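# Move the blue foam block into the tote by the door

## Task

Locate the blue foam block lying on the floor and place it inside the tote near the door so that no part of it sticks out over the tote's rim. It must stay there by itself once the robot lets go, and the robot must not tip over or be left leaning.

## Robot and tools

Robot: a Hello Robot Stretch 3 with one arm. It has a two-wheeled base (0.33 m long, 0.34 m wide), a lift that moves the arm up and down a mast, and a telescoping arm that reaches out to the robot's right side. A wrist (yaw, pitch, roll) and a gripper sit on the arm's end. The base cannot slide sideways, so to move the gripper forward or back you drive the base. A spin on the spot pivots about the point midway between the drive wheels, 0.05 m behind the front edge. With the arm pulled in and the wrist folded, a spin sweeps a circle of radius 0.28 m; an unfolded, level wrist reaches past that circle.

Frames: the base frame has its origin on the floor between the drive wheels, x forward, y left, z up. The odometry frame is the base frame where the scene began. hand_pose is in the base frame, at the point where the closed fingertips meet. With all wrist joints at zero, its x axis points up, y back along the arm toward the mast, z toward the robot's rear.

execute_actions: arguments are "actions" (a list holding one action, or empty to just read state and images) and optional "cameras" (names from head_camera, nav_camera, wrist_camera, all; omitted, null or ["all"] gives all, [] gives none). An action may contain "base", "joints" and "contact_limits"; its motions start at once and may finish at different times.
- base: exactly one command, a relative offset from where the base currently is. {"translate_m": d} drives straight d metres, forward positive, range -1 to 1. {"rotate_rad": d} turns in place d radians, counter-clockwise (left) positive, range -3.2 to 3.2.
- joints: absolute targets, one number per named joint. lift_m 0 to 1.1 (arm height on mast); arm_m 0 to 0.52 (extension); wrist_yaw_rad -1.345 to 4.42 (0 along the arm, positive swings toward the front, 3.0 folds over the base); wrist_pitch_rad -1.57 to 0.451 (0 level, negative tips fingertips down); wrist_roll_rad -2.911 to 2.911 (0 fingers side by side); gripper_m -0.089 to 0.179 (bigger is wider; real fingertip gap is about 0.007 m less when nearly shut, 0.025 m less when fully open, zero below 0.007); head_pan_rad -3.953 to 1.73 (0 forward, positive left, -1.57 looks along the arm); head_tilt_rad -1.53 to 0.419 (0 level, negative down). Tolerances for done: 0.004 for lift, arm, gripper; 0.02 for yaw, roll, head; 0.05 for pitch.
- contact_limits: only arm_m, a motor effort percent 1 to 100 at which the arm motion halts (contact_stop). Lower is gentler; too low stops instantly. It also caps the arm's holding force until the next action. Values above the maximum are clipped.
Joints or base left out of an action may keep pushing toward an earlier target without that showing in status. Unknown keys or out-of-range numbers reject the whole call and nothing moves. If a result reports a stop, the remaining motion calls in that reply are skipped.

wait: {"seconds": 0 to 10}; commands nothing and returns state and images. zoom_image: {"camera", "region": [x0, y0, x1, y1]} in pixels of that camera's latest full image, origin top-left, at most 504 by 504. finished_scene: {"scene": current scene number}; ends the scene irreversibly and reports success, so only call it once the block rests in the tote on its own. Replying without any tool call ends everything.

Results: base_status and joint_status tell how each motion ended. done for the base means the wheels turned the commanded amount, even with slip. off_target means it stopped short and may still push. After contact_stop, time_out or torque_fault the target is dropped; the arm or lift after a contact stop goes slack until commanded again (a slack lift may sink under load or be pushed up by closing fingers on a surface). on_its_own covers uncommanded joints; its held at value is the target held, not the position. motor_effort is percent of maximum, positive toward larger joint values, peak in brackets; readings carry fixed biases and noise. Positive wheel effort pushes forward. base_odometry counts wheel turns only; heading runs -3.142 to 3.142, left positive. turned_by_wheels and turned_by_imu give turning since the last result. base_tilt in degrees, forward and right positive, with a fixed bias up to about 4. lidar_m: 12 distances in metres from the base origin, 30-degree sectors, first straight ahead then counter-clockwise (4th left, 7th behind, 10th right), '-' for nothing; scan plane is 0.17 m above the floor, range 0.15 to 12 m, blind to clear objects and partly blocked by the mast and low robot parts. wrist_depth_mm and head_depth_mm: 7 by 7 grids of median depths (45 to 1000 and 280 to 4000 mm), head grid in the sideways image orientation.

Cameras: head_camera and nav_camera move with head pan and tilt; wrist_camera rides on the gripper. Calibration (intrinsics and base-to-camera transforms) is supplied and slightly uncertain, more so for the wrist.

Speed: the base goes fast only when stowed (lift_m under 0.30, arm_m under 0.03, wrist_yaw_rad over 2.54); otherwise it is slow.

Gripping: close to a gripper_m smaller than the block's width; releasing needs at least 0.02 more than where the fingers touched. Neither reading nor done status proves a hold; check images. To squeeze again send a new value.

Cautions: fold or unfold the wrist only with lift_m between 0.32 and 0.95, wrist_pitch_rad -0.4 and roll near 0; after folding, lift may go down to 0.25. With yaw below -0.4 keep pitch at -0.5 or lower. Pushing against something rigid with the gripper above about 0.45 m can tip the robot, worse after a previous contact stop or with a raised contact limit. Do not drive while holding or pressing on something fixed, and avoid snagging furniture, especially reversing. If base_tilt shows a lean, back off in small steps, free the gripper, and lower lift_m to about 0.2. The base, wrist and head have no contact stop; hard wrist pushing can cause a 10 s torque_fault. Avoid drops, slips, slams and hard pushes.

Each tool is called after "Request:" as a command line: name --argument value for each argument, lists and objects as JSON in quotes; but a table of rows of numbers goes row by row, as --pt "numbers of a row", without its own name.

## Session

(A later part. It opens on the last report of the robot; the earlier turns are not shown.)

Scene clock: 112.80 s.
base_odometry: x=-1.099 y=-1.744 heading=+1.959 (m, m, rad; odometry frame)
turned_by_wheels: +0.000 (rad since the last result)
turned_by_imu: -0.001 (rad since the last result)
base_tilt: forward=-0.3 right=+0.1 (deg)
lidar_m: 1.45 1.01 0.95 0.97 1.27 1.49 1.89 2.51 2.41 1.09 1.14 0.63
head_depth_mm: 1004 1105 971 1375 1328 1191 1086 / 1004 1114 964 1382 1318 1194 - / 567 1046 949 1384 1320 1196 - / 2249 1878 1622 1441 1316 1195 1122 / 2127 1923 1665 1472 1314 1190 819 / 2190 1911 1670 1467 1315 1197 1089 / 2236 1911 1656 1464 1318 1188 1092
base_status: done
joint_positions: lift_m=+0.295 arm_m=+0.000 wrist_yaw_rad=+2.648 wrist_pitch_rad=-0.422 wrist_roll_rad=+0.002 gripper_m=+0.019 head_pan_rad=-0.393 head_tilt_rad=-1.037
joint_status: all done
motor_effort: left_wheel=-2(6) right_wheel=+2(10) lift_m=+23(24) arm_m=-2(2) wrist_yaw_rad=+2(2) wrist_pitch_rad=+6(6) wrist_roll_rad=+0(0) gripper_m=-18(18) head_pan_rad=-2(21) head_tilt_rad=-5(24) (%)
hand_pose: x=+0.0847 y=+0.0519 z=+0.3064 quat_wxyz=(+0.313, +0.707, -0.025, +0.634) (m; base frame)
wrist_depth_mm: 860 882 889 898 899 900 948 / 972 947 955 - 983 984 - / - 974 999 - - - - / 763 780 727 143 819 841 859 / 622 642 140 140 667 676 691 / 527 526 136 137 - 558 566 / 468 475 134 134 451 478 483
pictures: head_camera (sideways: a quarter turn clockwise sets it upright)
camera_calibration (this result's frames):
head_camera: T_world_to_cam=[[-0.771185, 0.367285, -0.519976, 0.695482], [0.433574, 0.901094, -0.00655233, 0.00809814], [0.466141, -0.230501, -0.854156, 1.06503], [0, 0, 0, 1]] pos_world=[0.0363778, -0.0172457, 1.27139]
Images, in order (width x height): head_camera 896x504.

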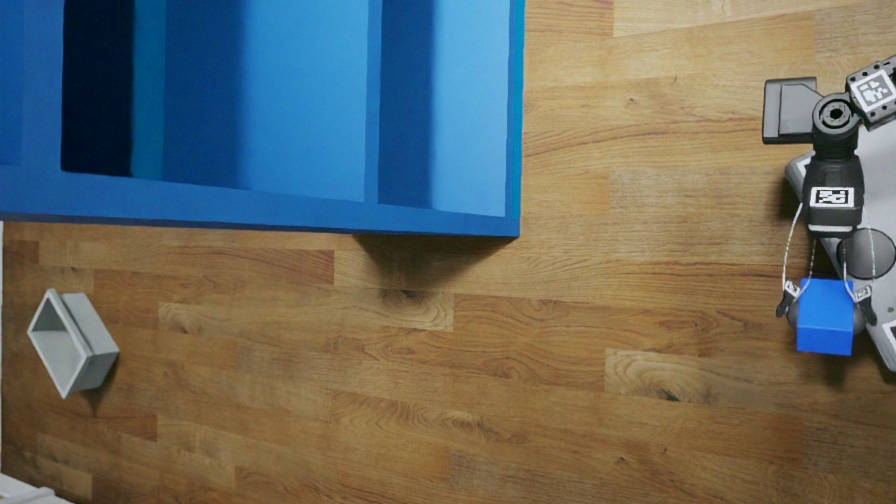

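Request:
execute_actions --actions '[{"base":{"translate_m":0.9},"joints":{"head_pan_rad":-0.5,"head_tilt_rad":-0.75}}]' --cameras '["head_camera"]'

Scene clock: 123.63 s.
base_odometry: x=-1.440 y=-0.911 heading=+1.959 (m, m, rad; odometry frame)
turned_by_wheels: +0.000 (rad since the last result)
turned_by_imu: -0.001 (rad since the last result)
base_tilt: forward=-0.3 right=+0.1 (deg)
lidar_m: 0.84 0.58 0.55 0.56 0.74 1.71 2.78 0.44 0.42 0.42 2.13 2.01
head_depth_mm: 1759 1992 2212 1854 1536 1309 1138 / 1730 1971 2171 1868 1539 1317 1147 / 1724 1970 2202 1869 1538 1315 1150 / 1708 1940 2187 1820 1547 1319 1145 / 1700 1932 2178 1813 1555 1312 1147 / 1681 1903 2149 1865 1543 1316 1143 / 1679 1864 1999 1777 1551 1324 1153
base_status: done
joint_positions: lift_m=+0.295 arm_m=+0.000 wrist_yaw_rad=+2.648 wrist_pitch_rad=-0.422 wrist_roll_rad=+0.002 gripper_m=+0.019 head_pan_rad=-0.493 head_tilt_rad=-0.753
joint_status: all done
motor_effort: left_wheel=-2(6) right_wheel=+2(9) lift_m=+24(24) arm_m=-2(2) wrist_yaw_rad=+1(2) wrist_pitch_rad=+6(6) wrist_roll_rad=+0(0) gripper_m=-18(19) head_pan_rad=-2(12) head_tilt_rad=+0(18) (%)
hand_pose: x=+0.0847 y=+0.0519 z=+0.3064 quat_wxyz=(+0.313, +0.707, -0.025, +0.634) (m; base frame)
wrist_depth_mm: 519 527 541 528 549 550 561 / 565 574 579 582 586 592 586 / 611 627 621 626 634 647 659 / 663 652 649 143 684 713 702 / 617 625 141 140 658 660 681 / 520 536 137 137 - 553 563 / 469 467 134 135 458 480 476
pictures: head_camera (sideways: a quarter turn clockwise sets it upright)
camera_calibration (this result's frames):
head_camera: T_world_to_cam=[[-0.572101, 0.357076, -0.738374, 0.978832], [0.520913, 0.85356, 0.00916991, -0.0129037], [0.633521, -0.379383, -0.674329, 0.830184], [0, 0, 0, 1]] pos_world=[0.0407737, -0.0235459, 1.28268]
Images, in order (width x height): head_camera 896x504.

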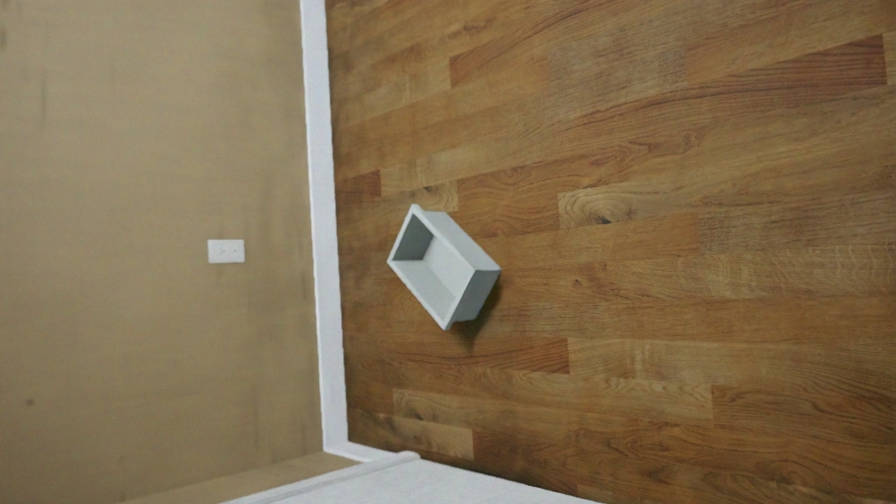

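Request:
execute_actions --actions '[{"base":{"rotate_rad":-0.50},"joints":{"head_pan_rad":0.0,"head_tilt_rad":-1.15}}]' --cameras '[]'

Request:
execute_actions --actions '[{"base":{"translate_m":0.92}}]' --cameras '["head_camera"]'

Scene clock: 134.97 s.
base_odometry: x=-1.440 y=-0.911 heading=+1.459 (m, m, rad; odometry frame)
turned_by_wheels: -0.500 (rad since the last result)
turned_by_imu: -0.499 (rad since the last result)
base_tilt: forward=-0.4 right=+0.2 (deg)
lidar_m: 2.01 0.82 0.58 0.55 0.56 0.75 1.86 2.78 0.44 0.41 0.43 2.11
head_depth_mm: 1924 1700 1542 1401 1275 1155 1077 / 1923 1710 1525 1397 1278 1188 - / 1876 1709 1537 1390 1275 1191 - / 1880 1659 1521 1396 1275 1191 - / 1891 1653 1532 1388 1272 1182 - / 1891 1712 1534 1389 1277 1172 1111 / 1867 1695 1518 1389 1274 1175 1083
base_status: done
joint_positions: lift_m=+0.295 arm_m=+0.000 wrist_yaw_rad=+2.648 wrist_pitch_rad=-0.422 wrist_roll_rad=+0.002 gripper_m=+0.019 head_pan_rad=-0.007 head_tilt_rad=-1.136
joint_status: all done
motor_effort: left_wheel=+2(8) right_wheel=-2(9) lift_m=+24(24) arm_m=-2(2) wrist_yaw_rad=+2(2) wrist_pitch_rad=+6(6) wrist_roll_rad=+0(0) gripper_m=-18(17) head_pan_rad=+3(27) head_tilt_rad=-6(24) (%)
hand_pose: x=+0.0847 y=+0.0519 z=+0.3064 quat_wxyz=(+0.313, +0.707, -0.025, +0.634) (m; base frame)
wrist_depth_mm: 455 500 569 651 762 901 - / 478 535 607 701 822 998 - / 504 571 660 757 906 - - / 536 607 653 143 816 821 863 / 563 608 140 140 670 661 676 / 524 533 137 137 - 549 561 / 468 463 135 134 455 484 481
pictures: none
No camera images: the call's "cameras" was empty. Leave "cameras" out to get every camera's image.

Scene clock: 139.80 s.
base_odometry: x=-1.338 y=+0.003 heading=+1.460 (m, m, rad; odometry frame)
turned_by_wheels: +0.000 (rad since the last result)
turned_by_imu: -0.001 (rad since the last result)
base_tilt: forward=-0.3 right=+0.2 (deg)
lidar_m: 1.09 0.85 0.60 0.57 0.57 0.80 1.99 0.75 0.89 2.18 1.62 1.15
head_depth_mm: 1126 1391 1532 1395 1280 1182 1094 / 1110 1373 1537 1392 1271 1189 - / 1102 1365 1528 1392 1274 1187 - / 1090 1335 1524 1348 1258 1181 - / 1083 1317 1505 1387 1258 1180 - / 1066 1310 1495 1389 1275 1178 1114 / 1054 1290 1508 1390 1274 1168 1086
base_status: done
joint_positions: lift_m=+0.295 arm_m=+0.000 wrist_yaw_rad=+2.649 wrist_pitch_rad=-0.422 wrist_roll_rad=+0.002 gripper_m=+0.019 head_pan_rad=-0.007 head_tilt_rad=-1.137
joint_status: not commanded
motor_effort: left_wheel=+2(9) right_wheel=-2(6) lift_m=+24(24) arm_m=-2(2) wrist_yaw_rad=+1(2) wrist_pitch_rad=+6(6) wrist_roll_rad=+0(0) gripper_m=-19(18) head_pan_rad=+3(3) head_tilt_rad=-5(5) (%)
hand_pose: x=+0.0847 y=+0.0519 z=+0.3064 quat_wxyz=(+0.313, +0.707, -0.025, +0.634) (m; base frame)
wrist_depth_mm: 474 518 590 661 800 952 849 / 496 552 624 740 857 - 850 / 529 594 684 800 922 - 898 / 557 640 660 143 817 837 849 / 574 627 141 140 669 491 674 / 528 530 137 137 - 513 493 / 463 472 134 134 459 366 482
pictures: head_camera (sideways: a quarter turn clockwise sets it upright)
camera_calibration (this result's frames):
head_camera: T_world_to_cam=[[-0.900035, 0.0498418, -0.432959, 0.58292], [0.061032, 0.998064, -0.0119772, 0.017432], [0.431524, -0.0372043, -0.901334, 1.12655], [0, 0, 0, 1]] pos_world=[0.0374492, -0.00453945, 1.26799]
Images, in order (width x height): head_camera 896x504.

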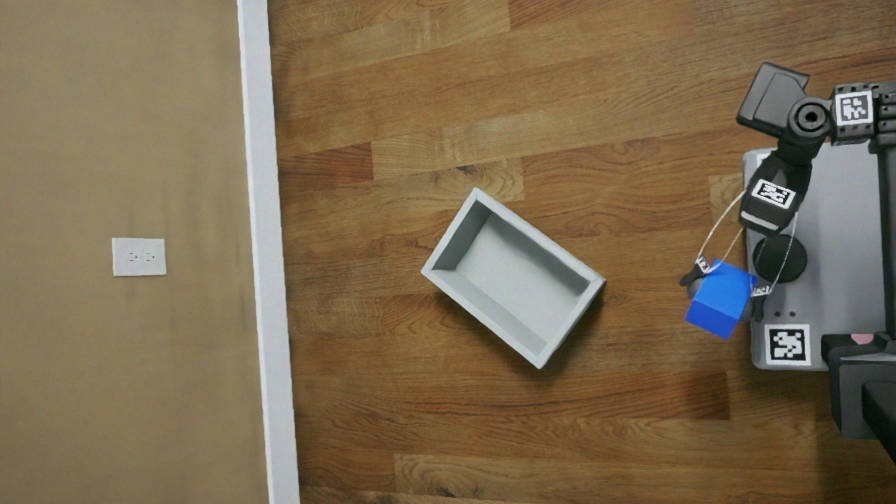

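Request:
execute_actions --actions '[{"base":{"rotate_rad":1.56},"joints":{"lift_m":0.325,"wrist_yaw_rad":0.92,"arm_m":0.28,"head_pan_rad":-1.57}}]' --cameras '[]'

Request:
execute_actions --actions '[{"joints":{"lift_m":0.29,"wrist_pitch_rad":-1.3}}]' --cameras '["head_camera","wrist_camera"]'

Scene clock: 147.43 s.
base_odometry: x=-1.338 y=+0.003 heading=+3.019 (m, m, rad; odometry frame)
turned_by_wheels: +1.560 (rad since the last result)
turned_by_imu: +1.561 (rad since the last result)
base_tilt: forward=-0.4 right=+0.2 (deg)
lidar_m: 0.57 0.57 0.80 1.91 0.78 0.88 2.11 1.64 1.15 1.09 0.86 0.60
head_depth_mm: 1123 1398 1535 1399 1275 1178 - / 1111 1382 1525 1395 1282 1207 - / 1108 1365 1533 1371 1285 - - / 1095 1349 1522 1355 1258 - - / 1083 1334 1508 1355 1253 1174 1094 / 1071 1317 1506 1373 1273 1175 1090 / 1064 1297 1504 1388 1279 1173 1087
base_status: done
joint_positions: lift_m=+0.325 arm_m=+0.280 wrist_yaw_rad=+0.920 wrist_pitch_rad=-0.422 wrist_roll_rad=+0.002 gripper_m=+0.019 head_pan_rad=-1.563 head_tilt_rad=-1.137
joint_status: all done
motor_effort: left_wheel=-2(9) right_wheel=+1(9) lift_m=+24(25) arm_m=+2(2) wrist_yaw_rad=+0(4) wrist_pitch_rad=+6(6) wrist_roll_rad=+0(0) gripper_m=-18(18) head_pan_rad=-2(34) head_tilt_rad=-5(5) (%)
hand_pose: x=+0.1567 y=-0.5604 z=+0.3365 quat_wxyz=(+0.685, +0.440, -0.554, +0.174) (m; base frame)
wrist_depth_mm: 406 459 553 689 653 532 452 / 419 488 600 740 683 574 466 / 439 518 603 783 722 585 483 / 474 550 592 143 730 611 510 / 489 584 140 140 712 620 523 / 527 562 137 137 - 596 545 / 484 494 466 134 495 509 515
pictures: none
No camera images: the call's "cameras" was empty. Leave "cameras" out to get every camera's image.

Scene clock: 148.70 s.
base_odometry: x=-1.338 y=+0.003 heading=+3.019 (m, m, rad; odometry frame)
turned_by_wheels: +0.000 (rad since the last result)
turned_by_imu: +0.000 (rad since the last result)
base_tilt: forward=-0.3 right=+0.2 (deg)
lidar_m: 0.57 0.57 0.80 1.91 0.78 0.87 2.10 1.64 1.15 0.41 0.86 0.61
head_depth_mm: 1131 1390 1537 1392 1278 1173 - / 1121 1376 1533 1399 1273 1203 - / 1111 1357 1525 1393 1286 - - / 1094 1348 1525 1431 1258 - - / 1085 1332 1500 1392 1258 1179 1092 / 1075 1309 1497 1388 1272 1174 1086 / 1064 1309 1500 1385 1274 1169 1094
base_status: not commanded
joint_positions: lift_m=+0.290 arm_m=+0.280 wrist_yaw_rad=+0.920 wrist_pitch_rad=-1.298 wrist_roll_rad=+0.002 gripper_m=+0.019 head_pan_rad=-1.563 head_tilt_rad=-1.137
joint_status: all done
motor_effort: left_wheel=-1(1) right_wheel=+2(1) lift_m=+16(20) arm_m=+2(2) wrist_yaw_rad=-1(0) wrist_pitch_rad=-1(5) wrist_roll_rad=+0(0) gripper_m=-18(18) head_pan_rad=-2(2) head_tilt_rad=-6(5) (%)
hand_pose: x=+0.0149 y=-0.4527 z=+0.1757 quat_wxyz=(+0.694, +0.633, -0.315, -0.134) (m; base frame)
wrist_depth_mm: 359 363 362 370 371 375 374 / 347 350 358 359 366 363 366 / 342 241 266 257 254 234 359 / 336 263 330 142 340 260 353 / 326 265 140 140 332 240 340 / 318 252 136 137 - 238 335 / 204 247 250 134 286 220 327
pictures: head_camera (sideways: a quarter turn clockwise sets it upright), wrist_camera
camera_calibration (this result's frames):
head_camera: T_world_to_cam=[[0.036811, 0.900663, -0.432955, 0.5772], [0.998843, -0.0465813, -0.0119774, 0.0117117], [-0.0309553, -0.432013, -0.901336, 1.12938], [0, 0, 0, 1]] pos_world=[0.00201474, -0.0314115, 1.26799]
wrist_camera: T_world_to_cam=[[-0.58759, -0.808815, 0.0235901, -0.368608], [-0.802926, 0.579205, -0.140828, 0.337853], [0.10024, -0.10169, -0.989753, 0.287827], [0, 0, 0, 1]] pos_world=[0.0258284, -0.464553, 0.341152]
Images, in order (width x height): head_camera 896x504, wrist_camera 644x364.

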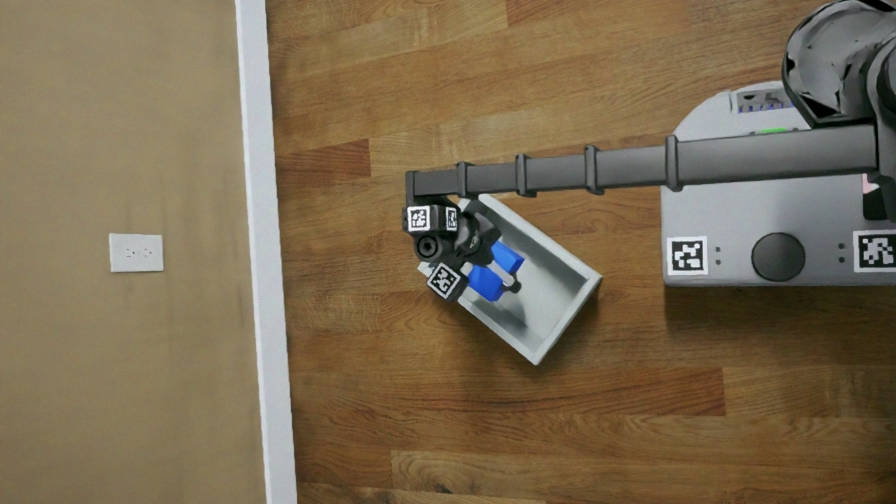

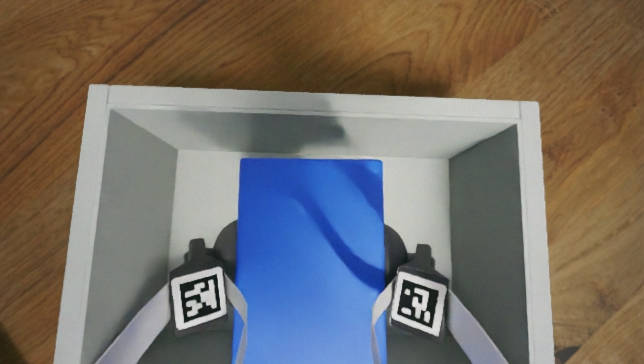

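Request:
execute_actions --actions '[{"joints":{"lift_m":0.146}}]' --cameras '["wrist_camera"]'

Request:
execute_actions --actions '[{"joints":{"gripper_m":0.105}}]' --cameras '["wrist_camera"]'

Request:
execute_actions --actions '[{"joints":{"lift_m":0.28}}]' --cameras '["head_camera","wrist_camera"]'

Scene clock: 153.63 s.
base_odometry: x=-1.338 y=+0.003 heading=+3.019 (m, m, rad; odometry frame)
turned_by_wheels: +0.000 (rad since the last result)
turned_by_imu: +0.000 (rad since the last result)
base_tilt: forward=-0.3 right=+0.2 (deg)
lidar_m: 0.57 0.58 0.80 1.91 0.78 0.87 2.11 1.65 1.15 1.09 0.86 0.61
head_depth_mm: 1131 1398 1535 1391 1279 1177 1091 / 1108 1383 1537 1390 1276 1203 - / 1105 1358 1534 1404 1274 - - / 1098 1347 1529 1404 1261 - - / 1086 1331 1508 1384 1259 1174 1092 / 1069 1310 1506 1381 1277 1176 1093 / 1062 1297 1498 1388 1264 1173 1089
base_status: not commanded
joint_positions: lift_m=+0.146 arm_m=+0.280 wrist_yaw_rad=+0.920 wrist_pitch_rad=-1.299 wrist_roll_rad=+0.002 gripper_m=+0.019 head_pan_rad=-1.563 head_tilt_rad=-1.137
joint_status: all done
motor_effort: left_wheel=-2(2) right_wheel=+1(1) lift_m=+16(16) arm_m=+2(2) wrist_yaw_rad=+0(0) wrist_pitch_rad=+0(1) wrist_roll_rad=+0(0) gripper_m=-18(18) head_pan_rad=-2(2) head_tilt_rad=-5(5) (%)
hand_pose: x=+0.0147 y=-0.4525 z=+0.0316 quat_wxyz=(+0.694, +0.633, -0.315, -0.134) (m; base frame)
wrist_depth_mm: 133 132 131 128 127 125 123 / 170 179 175 172 170 167 154 / 184 195 197 199 199 201 165 / 185 190 191 143 195 197 164 / 183 187 140 140 191 195 162 / 181 183 136 137 - 189 162 / 178 180 179 134 183 186 160
pictures: wrist_camera
camera_calibration (this result's frames):
wrist_camera: T_world_to_cam=[[-0.58757, -0.80883, 0.0235653, -0.365211], [-0.803051, 0.579301, -0.139715, 0.317295], [0.0993544, -0.101016, -0.989911, 0.145608], [0, 0, 0, 1]] pos_world=[0.0257498, -0.464494, 0.197076]
Images, in order (width x height): wrist_camera 644x364.

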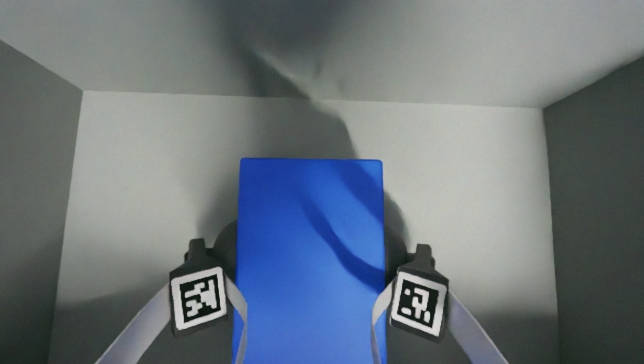

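Scene clock: 155.00 s.
base_odometry: x=-1.338 y=+0.003 heading=+3.019 (m, m, rad; odometry frame)
turned_by_wheels: +0.000 (rad since the last result)
turned_by_imu: +0.000 (rad since the last result)
base_tilt: forward=-0.4 right=+0.1 (deg)
lidar_m: 0.57 0.58 0.80 1.91 0.78 0.87 2.11 1.64 1.15 1.09 0.87 0.61
head_depth_mm: 1128 1397 1538 1391 1281 1175 1096 / 1120 1380 1531 1394 1272 1205 - / 1109 1365 1536 1412 1278 - - / 1095 1343 1524 1409 1258 - - / 1086 1331 1504 1389 1258 1181 1088 / 1072 1311 1500 1390 1274 1179 1086 / 1063 1296 1500 1398 1270 1177 1093
base_status: not commanded
joint_positions: lift_m=+0.146 arm_m=+0.280 wrist_yaw_rad=+0.920 wrist_pitch_rad=-1.299 wrist_roll_rad=+0.002 gripper_m=+0.105 head_pan_rad=-1.563 head_tilt_rad=-1.137
joint_status: all done
motor_effort: left_wheel=-2(2) right_wheel=+1(1) lift_m=+16(16) arm_m=+2(2) wrist_yaw_rad=+0(0) wrist_pitch_rad=+0(1) wrist_roll_rad=+0(0) gripper_m=+0(79) head_pan_rad=-3(2) head_tilt_rad=-6(5) (%)
hand_pose: x=+0.0147 y=-0.4525 z=+0.0316 quat_wxyz=(+0.694, +0.633, -0.315, -0.134) (m; base frame)
wrist_depth_mm: 133 132 130 129 127 125 124 / 169 178 175 172 168 167 154 / 185 195 197 198 199 201 166 / 185 191 191 149 196 198 165 / 183 186 187 145 192 193 163 / 181 - 143 143 187 190 162 / 177 178 179 139 184 184 161
pictures: wrist_camera
camera_calibration (this result's frames):
wrist_camera: T_world_to_cam=[[-0.58757, -0.80883, 0.0235653, -0.365211], [-0.80305, 0.579301, -0.139715, 0.317295], [0.0993545, -0.101017, -0.989911, 0.145608], [0, 0, 0, 1]] pos_world=[0.0257498, -0.464494, 0.197076]
Images, in order (width x height): wrist_camera 644x364.

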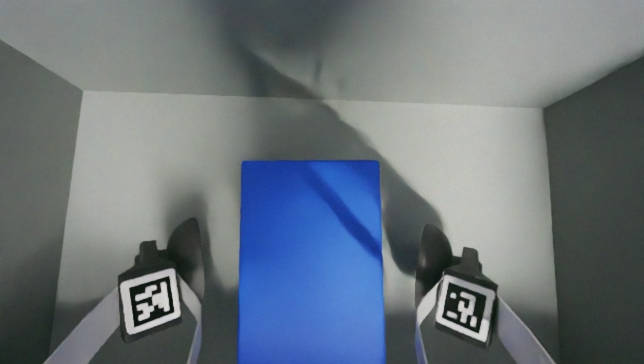

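Scene clock: 157.07 s.
base_odometry: x=-1.338 y=+0.003 heading=+3.019 (m, m, rad; odometry frame)
turned_by_wheels: +0.000 (rad since the last result)
turned_by_imu: +0.000 (rad since the last result)
base_tilt: forward=-0.3 right=+0.1 (deg)
lidar_m: 0.57 0.58 0.80 1.90 0.78 0.87 2.11 1.64 1.15 1.09 0.86 0.60
head_depth_mm: 1122 1393 1527 1390 1283 1179 - / 1119 1375 1516 1392 1281 1203 - / 1104 1359 1523 1394 1273 - - / 1092 1350 1528 1433 1254 - - / 1079 1337 1507 1395 1247 1175 1088 / 1073 1316 1500 1384 1273 1178 1084 / 1061 1302 1501 1376 1268 1171 1089
base_status: not commanded
joint_positions: lift_m=+0.280 arm_m=+0.280 wrist_yaw_rad=+0.920 wrist_pitch_rad=-1.299 wrist_roll_rad=+0.002 gripper_m=+0.105 head_pan_rad=-1.563 head_tilt_rad=-1.137
joint_status: all done
motor_effort: left_wheel=-2(2) right_wheel=+1(1) lift_m=+24(24) arm_m=+2(2) wrist_yaw_rad=+0(1) wrist_pitch_rad=+0(1) wrist_roll_rad=+0(0) gripper_m=+0(0) head_pan_rad=-2(3) head_tilt_rad=-6(5) (%)
hand_pose: x=+0.0147 y=-0.4525 z=+0.1652 quat_wxyz=(+0.694, +0.633, -0.315, -0.134) (m; base frame)
wrist_depth_mm: 344 347 350 360 358 360 365 / 339 341 346 351 353 356 360 / 329 242 267 260 255 226 347 / 320 262 327 328 332 242 341 / 203 246 318 278 324 240 335 / 204 - 311 274 319 220 326 / 196 248 298 304 307 235 316
pictures: head_camera (sideways: a quarter turn clockwise sets it upright), wrist_camera
camera_calibration (this result's frames):
head_camera: T_world_to_cam=[[0.0368109, 0.900663, -0.432956, 0.577201], [0.998843, -0.0465812, -0.0119774, 0.0117117], [-0.0309552, -0.432014, -0.901336, 1.12938], [0, 0, 0, 1]] pos_world=[0.00201474, -0.0314115, 1.26799]
wrist_camera: T_world_to_cam=[[-0.58757, -0.80883, 0.0235653, -0.368359], [-0.80305, 0.579301, -0.139715, 0.335955], [0.0993543, -0.101016, -0.989911, 0.277813], [0, 0, 0, 1]] pos_world=[0.0257498, -0.464495, 0.330629]
Images, in order (width x height): head_camera 896x504, wrist_camera 644x364.

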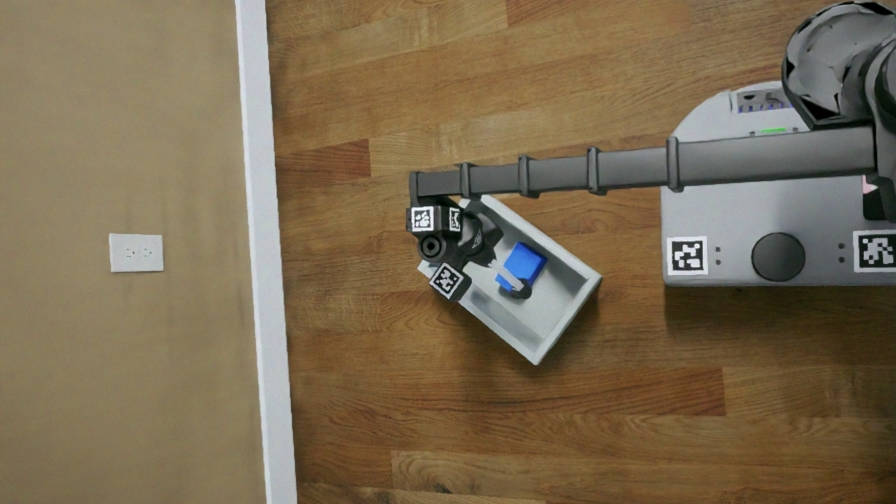

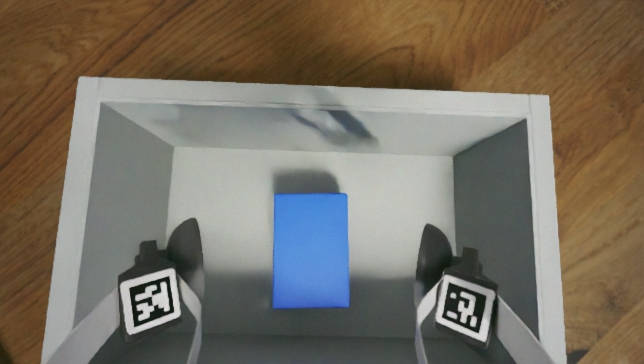

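Request:
finished_scene --scene 2

The scene is finished: the task was done.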